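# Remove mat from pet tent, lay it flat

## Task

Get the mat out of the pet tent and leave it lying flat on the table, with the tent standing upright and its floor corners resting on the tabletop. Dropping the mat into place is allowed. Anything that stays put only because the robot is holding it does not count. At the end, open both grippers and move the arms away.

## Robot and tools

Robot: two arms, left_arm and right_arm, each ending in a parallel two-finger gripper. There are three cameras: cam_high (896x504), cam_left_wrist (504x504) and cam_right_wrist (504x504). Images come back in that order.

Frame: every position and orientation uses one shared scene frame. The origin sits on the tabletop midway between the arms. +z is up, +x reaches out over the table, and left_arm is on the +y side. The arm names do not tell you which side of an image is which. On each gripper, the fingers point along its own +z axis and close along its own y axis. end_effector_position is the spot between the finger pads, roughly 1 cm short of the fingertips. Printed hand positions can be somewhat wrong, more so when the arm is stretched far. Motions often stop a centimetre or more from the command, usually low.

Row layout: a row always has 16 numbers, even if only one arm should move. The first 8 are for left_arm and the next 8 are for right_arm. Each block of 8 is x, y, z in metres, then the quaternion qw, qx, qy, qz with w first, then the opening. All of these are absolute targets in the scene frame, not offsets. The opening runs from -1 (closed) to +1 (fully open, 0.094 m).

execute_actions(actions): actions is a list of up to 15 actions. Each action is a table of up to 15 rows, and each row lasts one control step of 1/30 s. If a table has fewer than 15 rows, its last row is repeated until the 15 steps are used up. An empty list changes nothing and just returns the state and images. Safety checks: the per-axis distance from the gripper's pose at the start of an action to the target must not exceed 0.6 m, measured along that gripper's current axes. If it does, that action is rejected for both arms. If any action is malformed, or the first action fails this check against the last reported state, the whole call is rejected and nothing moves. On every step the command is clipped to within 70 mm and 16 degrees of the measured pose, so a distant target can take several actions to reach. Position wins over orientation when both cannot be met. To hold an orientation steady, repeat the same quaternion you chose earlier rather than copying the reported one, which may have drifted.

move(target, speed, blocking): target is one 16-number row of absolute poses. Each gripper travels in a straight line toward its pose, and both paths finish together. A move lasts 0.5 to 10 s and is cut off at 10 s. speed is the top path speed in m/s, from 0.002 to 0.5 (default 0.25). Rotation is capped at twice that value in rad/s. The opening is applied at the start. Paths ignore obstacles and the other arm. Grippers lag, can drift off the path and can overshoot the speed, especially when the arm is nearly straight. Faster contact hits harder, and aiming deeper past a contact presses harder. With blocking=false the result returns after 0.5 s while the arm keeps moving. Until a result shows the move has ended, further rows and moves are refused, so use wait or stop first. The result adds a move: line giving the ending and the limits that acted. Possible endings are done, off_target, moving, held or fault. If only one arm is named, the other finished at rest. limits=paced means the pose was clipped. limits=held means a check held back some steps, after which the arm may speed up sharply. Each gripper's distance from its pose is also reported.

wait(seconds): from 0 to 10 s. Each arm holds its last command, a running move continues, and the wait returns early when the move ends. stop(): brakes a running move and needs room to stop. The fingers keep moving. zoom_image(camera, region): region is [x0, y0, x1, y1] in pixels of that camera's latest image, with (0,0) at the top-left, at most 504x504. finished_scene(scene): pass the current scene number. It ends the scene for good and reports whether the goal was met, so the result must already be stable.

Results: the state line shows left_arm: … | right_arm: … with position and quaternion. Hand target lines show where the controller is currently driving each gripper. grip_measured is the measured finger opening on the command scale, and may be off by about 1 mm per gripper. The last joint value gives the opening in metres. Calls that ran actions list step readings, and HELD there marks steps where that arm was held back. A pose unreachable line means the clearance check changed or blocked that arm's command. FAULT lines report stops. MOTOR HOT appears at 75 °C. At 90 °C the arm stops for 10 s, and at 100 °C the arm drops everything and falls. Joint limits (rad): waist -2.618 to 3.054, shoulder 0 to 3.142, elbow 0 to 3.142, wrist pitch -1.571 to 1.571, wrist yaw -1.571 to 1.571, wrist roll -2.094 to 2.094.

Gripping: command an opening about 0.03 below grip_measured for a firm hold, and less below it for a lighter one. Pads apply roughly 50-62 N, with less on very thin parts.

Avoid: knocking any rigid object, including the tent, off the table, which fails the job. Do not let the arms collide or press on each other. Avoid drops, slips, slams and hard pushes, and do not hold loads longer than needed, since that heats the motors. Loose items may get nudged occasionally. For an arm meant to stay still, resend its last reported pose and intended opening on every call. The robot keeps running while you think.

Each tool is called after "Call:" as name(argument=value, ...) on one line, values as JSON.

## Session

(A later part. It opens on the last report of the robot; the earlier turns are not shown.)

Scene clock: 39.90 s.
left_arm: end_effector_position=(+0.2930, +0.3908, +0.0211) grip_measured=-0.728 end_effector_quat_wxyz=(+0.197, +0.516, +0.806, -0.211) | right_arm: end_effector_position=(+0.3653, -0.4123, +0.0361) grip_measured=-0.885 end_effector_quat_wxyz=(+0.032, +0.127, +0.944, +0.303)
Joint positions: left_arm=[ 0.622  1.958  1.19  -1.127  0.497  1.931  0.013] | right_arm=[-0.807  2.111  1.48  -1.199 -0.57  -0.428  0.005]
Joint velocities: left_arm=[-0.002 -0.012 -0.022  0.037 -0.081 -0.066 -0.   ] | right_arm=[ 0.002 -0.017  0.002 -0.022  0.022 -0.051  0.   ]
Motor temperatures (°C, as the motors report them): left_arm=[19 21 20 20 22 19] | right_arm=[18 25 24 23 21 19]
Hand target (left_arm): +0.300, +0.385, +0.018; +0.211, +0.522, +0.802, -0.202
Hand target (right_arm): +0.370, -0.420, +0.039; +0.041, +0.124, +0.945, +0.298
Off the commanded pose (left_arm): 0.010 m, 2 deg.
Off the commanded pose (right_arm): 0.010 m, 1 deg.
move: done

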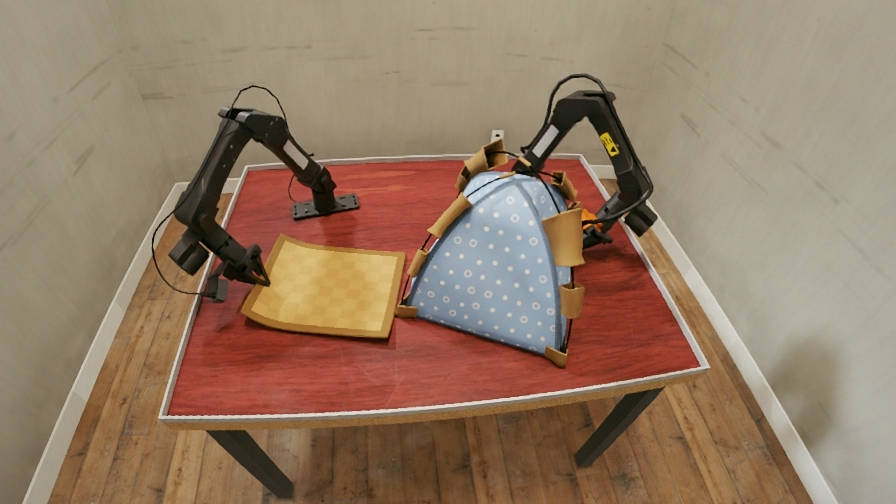

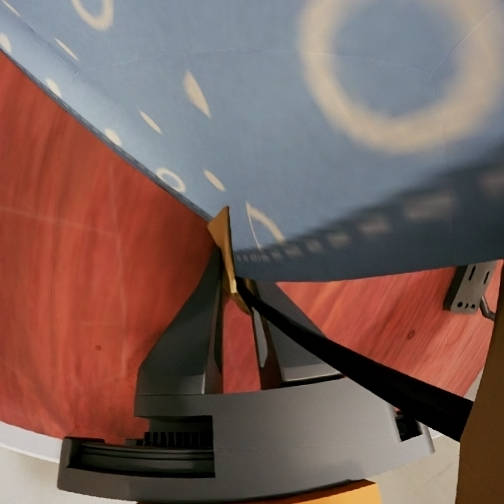

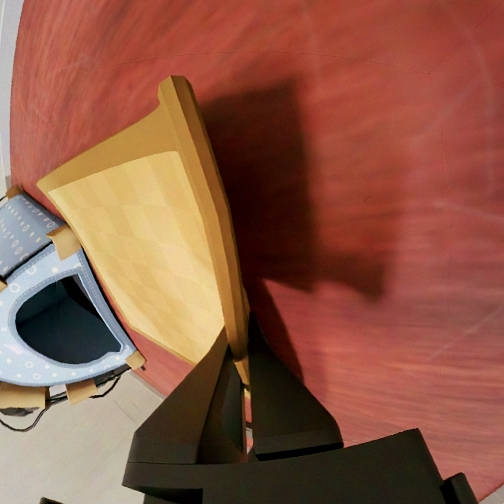

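Call:
move(target=[0.295,0.392,0.02,0.21,0.52,0.80,-0.2,0.2,0.365,-0.445,0.032,0.040,0.124,0.946,0.298,-1], speed=0.06)

Call:
move(target=[0.29,0.45,0.05,0.2,0.52,0.80,-0.2,0.2,0.365,-0.46,0.04,0.040,0.124,0.946,0.298,-0.4], speed=0.1)

Call:
move(target=[0.27,0.51,0.13,0.15,0.5,0.84,-0.12,0.2,0.34,-0.50,0.13,0.040,0.124,0.946,0.298,-0.4], speed=0.2)

Scene clock: 41.33 s.
left_arm: end_effector_position=(+0.2967, +0.3940, +0.0195) grip_measured=+0.199 end_effector_quat_wxyz=(+0.200, +0.522, +0.805, -0.200) | right_arm: end_effector_position=(+0.3620, -0.4364, +0.0318) grip_measured=-0.885 end_effector_quat_wxyz=(+0.035, +0.128, +0.943, +0.306)
Joint positions: left_arm=[ 0.622  1.958  1.19  -1.104  0.497  1.937  0.056] | right_arm=[-0.866  2.168  1.548 -1.244 -0.562 -0.494  0.005]
Joint velocities: left_arm=[-0.002  0.007 -0.002 -0.037  0.037 -0.007  0.001] | right_arm=[-0.007  0.002  0.007 -0.037 -0.037 -0.037 -0.   ]
Motor temperatures (°C, as the motors report them): left_arm=[19 21 19 20 22 19] | right_arm=[18 25 24 23 21 19]
Hand target (left_arm): +0.295, +0.392, +0.020; +0.210, +0.522, +0.802, -0.201
Hand target (right_arm): +0.365, -0.445, +0.032; +0.041, +0.124, +0.946, +0.298
Off the commanded pose (left_arm): 0.003 m, 1 deg.
Off the commanded pose (right_arm): 0.009 m, 1 deg.
move: done

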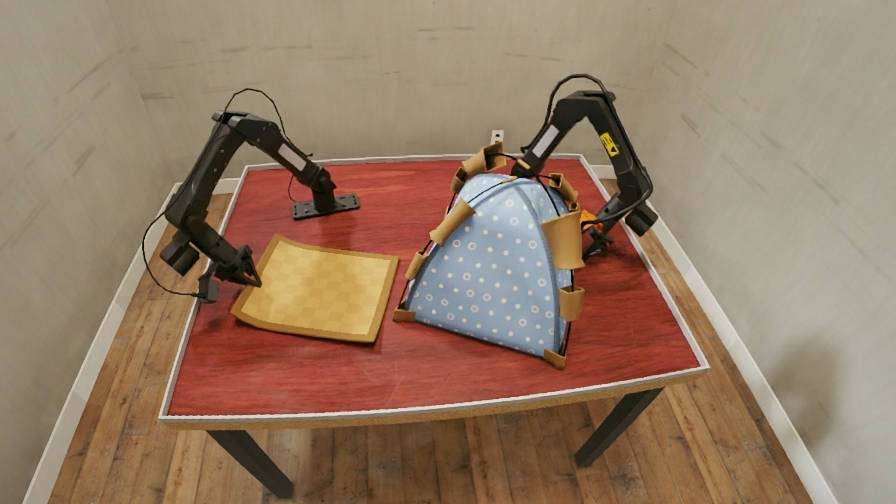

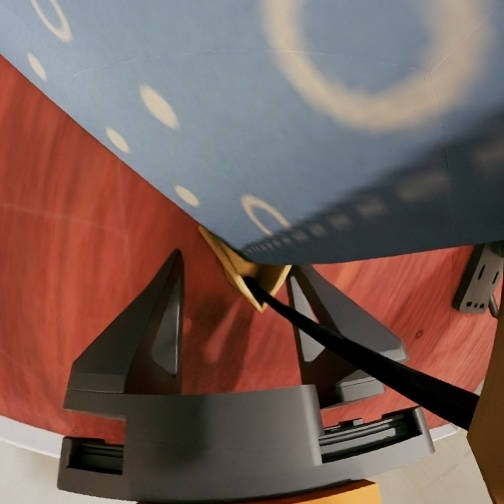

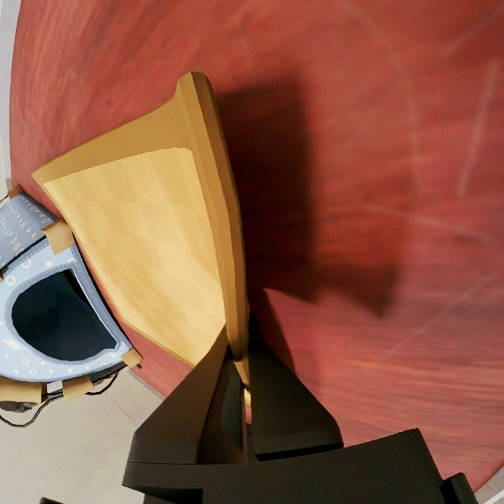

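Scene clock: 42.57 s.
left_arm: end_effector_position=(+0.2870, +0.4451, +0.0465) grip_measured=+0.199 end_effector_quat_wxyz=(+0.197, +0.519, +0.806, -0.203) | right_arm: end_effector_position=(+0.3624, -0.4535, +0.0379) grip_measured=-0.402 end_effector_quat_wxyz=(+0.034, +0.126, +0.945, +0.300)
Joint positions: left_arm=[ 0.751  2.033  1.414 -1.32   0.45   2.067  0.056] | right_arm=[-0.895  2.201  1.631 -1.306 -0.542 -0.53   0.028]
Joint velocities: left_arm=[-0.002  0.002 -0.012  0.007  0.022  0.022 -0.001] | right_arm=[ 0.007 -0.002  0.002  0.007 -0.007 -0.007 -0.001]
Motor temperatures (°C, as the motors report them): left_arm=[19 21 20 20 22 19] | right_arm=[18 26 24 23 21 19]
Hand target (left_arm): +0.290, +0.450, +0.050; +0.201, +0.522, +0.804, -0.200
Hand target (right_arm): +0.365, -0.460, +0.040; +0.041, +0.124, +0.946, +0.298
Off the commanded pose (left_arm): 0.007 m, 1 deg.
Off the commanded pose (right_arm): 0.007 m, 1 deg.
joint sent to its limit (left arm) — the command would take joint 6 (wrist roll) past its upper limit, so that joint was sent only as far as its limit.
move: done

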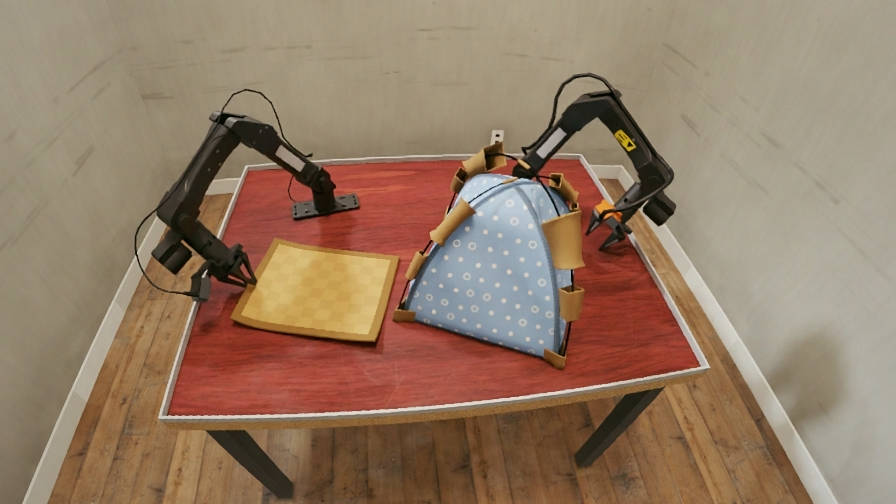

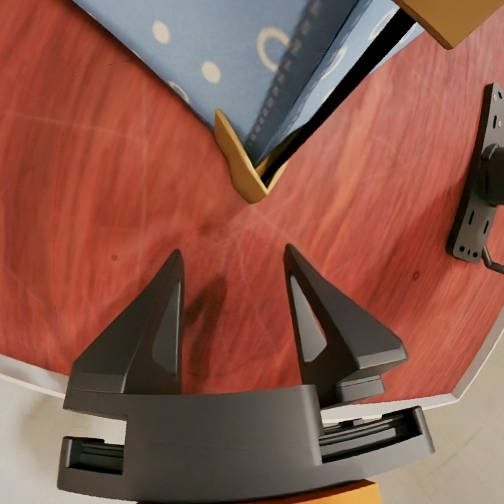

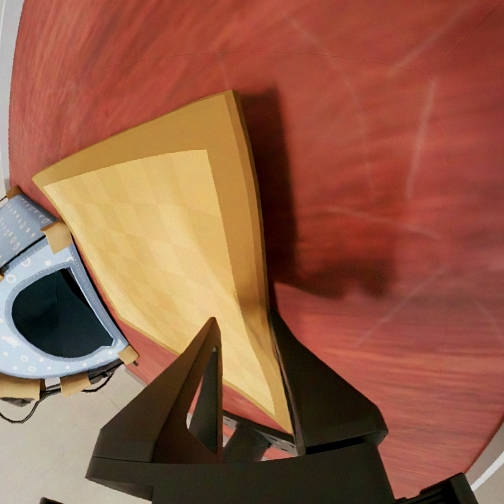

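Scene clock: 43.73 s.
left_arm: end_effector_position=(+0.2692, +0.5061, +0.1207) grip_measured=+0.199 end_effector_quat_wxyz=(+0.150, +0.507, +0.839, -0.128) | right_arm: end_effector_position=(+0.3393, -0.4967, +0.1196) grip_measured=-0.402 end_effector_quat_wxyz=(+0.069, +0.145, +0.947, +0.277)
Joint positions: left_arm=[ 0.853  1.97   1.695 -1.534  0.32   2.064  0.056] | right_arm=[-1.02   2.119  1.848 -1.571 -0.518 -0.602  0.028]
Joint velocities: left_arm=[ 0.002  0.002  0.012 -0.037 -0.007  0.007  0.   ] | right_arm=[-0.002 -0.007  0.002 -0.007  0.022 -0.081 -0.   ]
Motor temperatures (°C, as the motors report them): left_arm=[19 21 20 20 22 19] | right_arm=[18 26 24 23 21 19]
Hand target (left_arm): +0.270, +0.509, +0.130; +0.152, +0.502, +0.843, -0.119
Hand target (right_arm): +0.341, -0.500, +0.129; +0.082, +0.138, +0.950, +0.267
Off the commanded pose (left_arm): 0.010 m, 1 deg.
Off the commanded pose (right_arm): 0.011 m, 5 deg.
joint sent to its limit (right arm) — the command would take joint 4 (wrist pitch) past its lower limit, so that joint was sent only as far as its limit.
move: off_target (right_arm)

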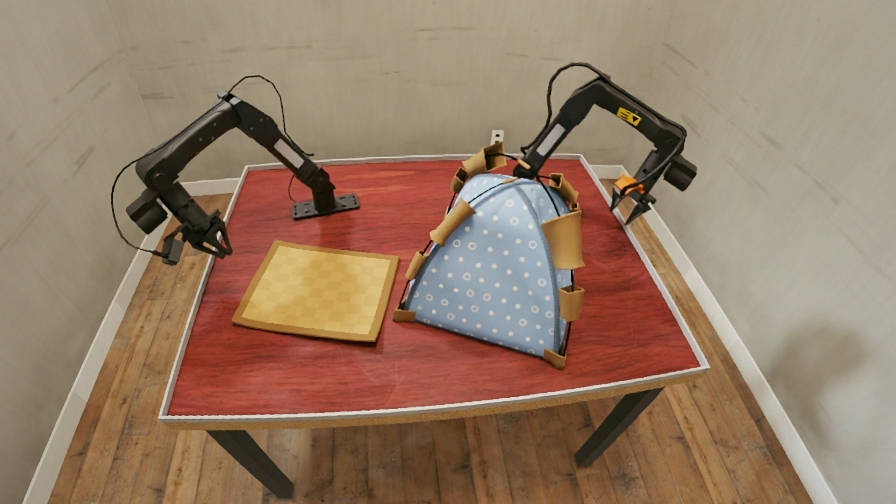

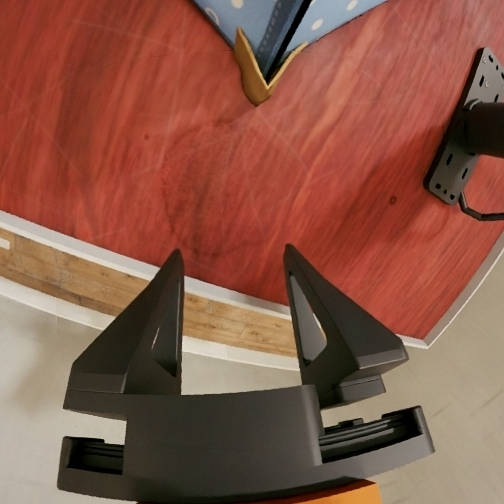

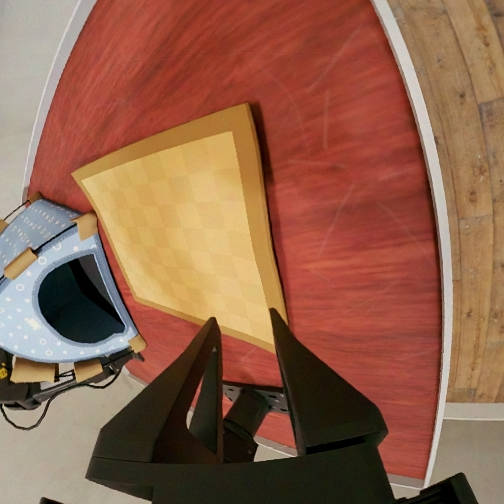

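Call:
zoom_image(camera="cam_right_wrist", region=[0,180,220,400])

Call:
zoom_image(camera="cam_high", region=[220,130,620,380])

Region (0, 180, 220, 400) of cam_right_wrist's 504x504 image, scaled by 2.291, with more detail than that image has.

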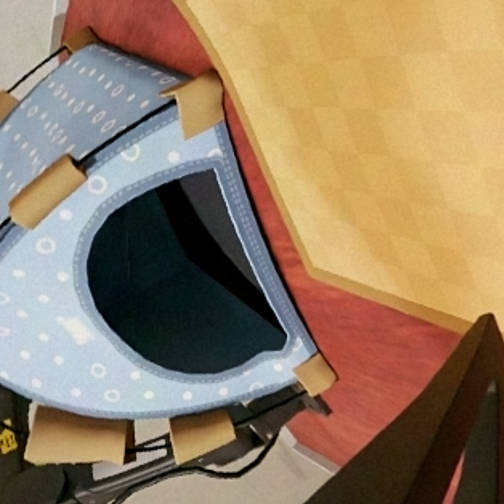

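Region (220, 130, 620, 380) of cam_high's 896x504 image, scaled by 1.260, with more detail than that image has; it fills the top 315 rows of this view, and the rest is white.

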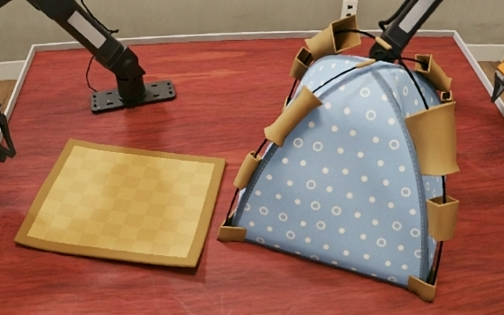

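Call:
finished_scene(scene=2)

The scene is finished: the task was done.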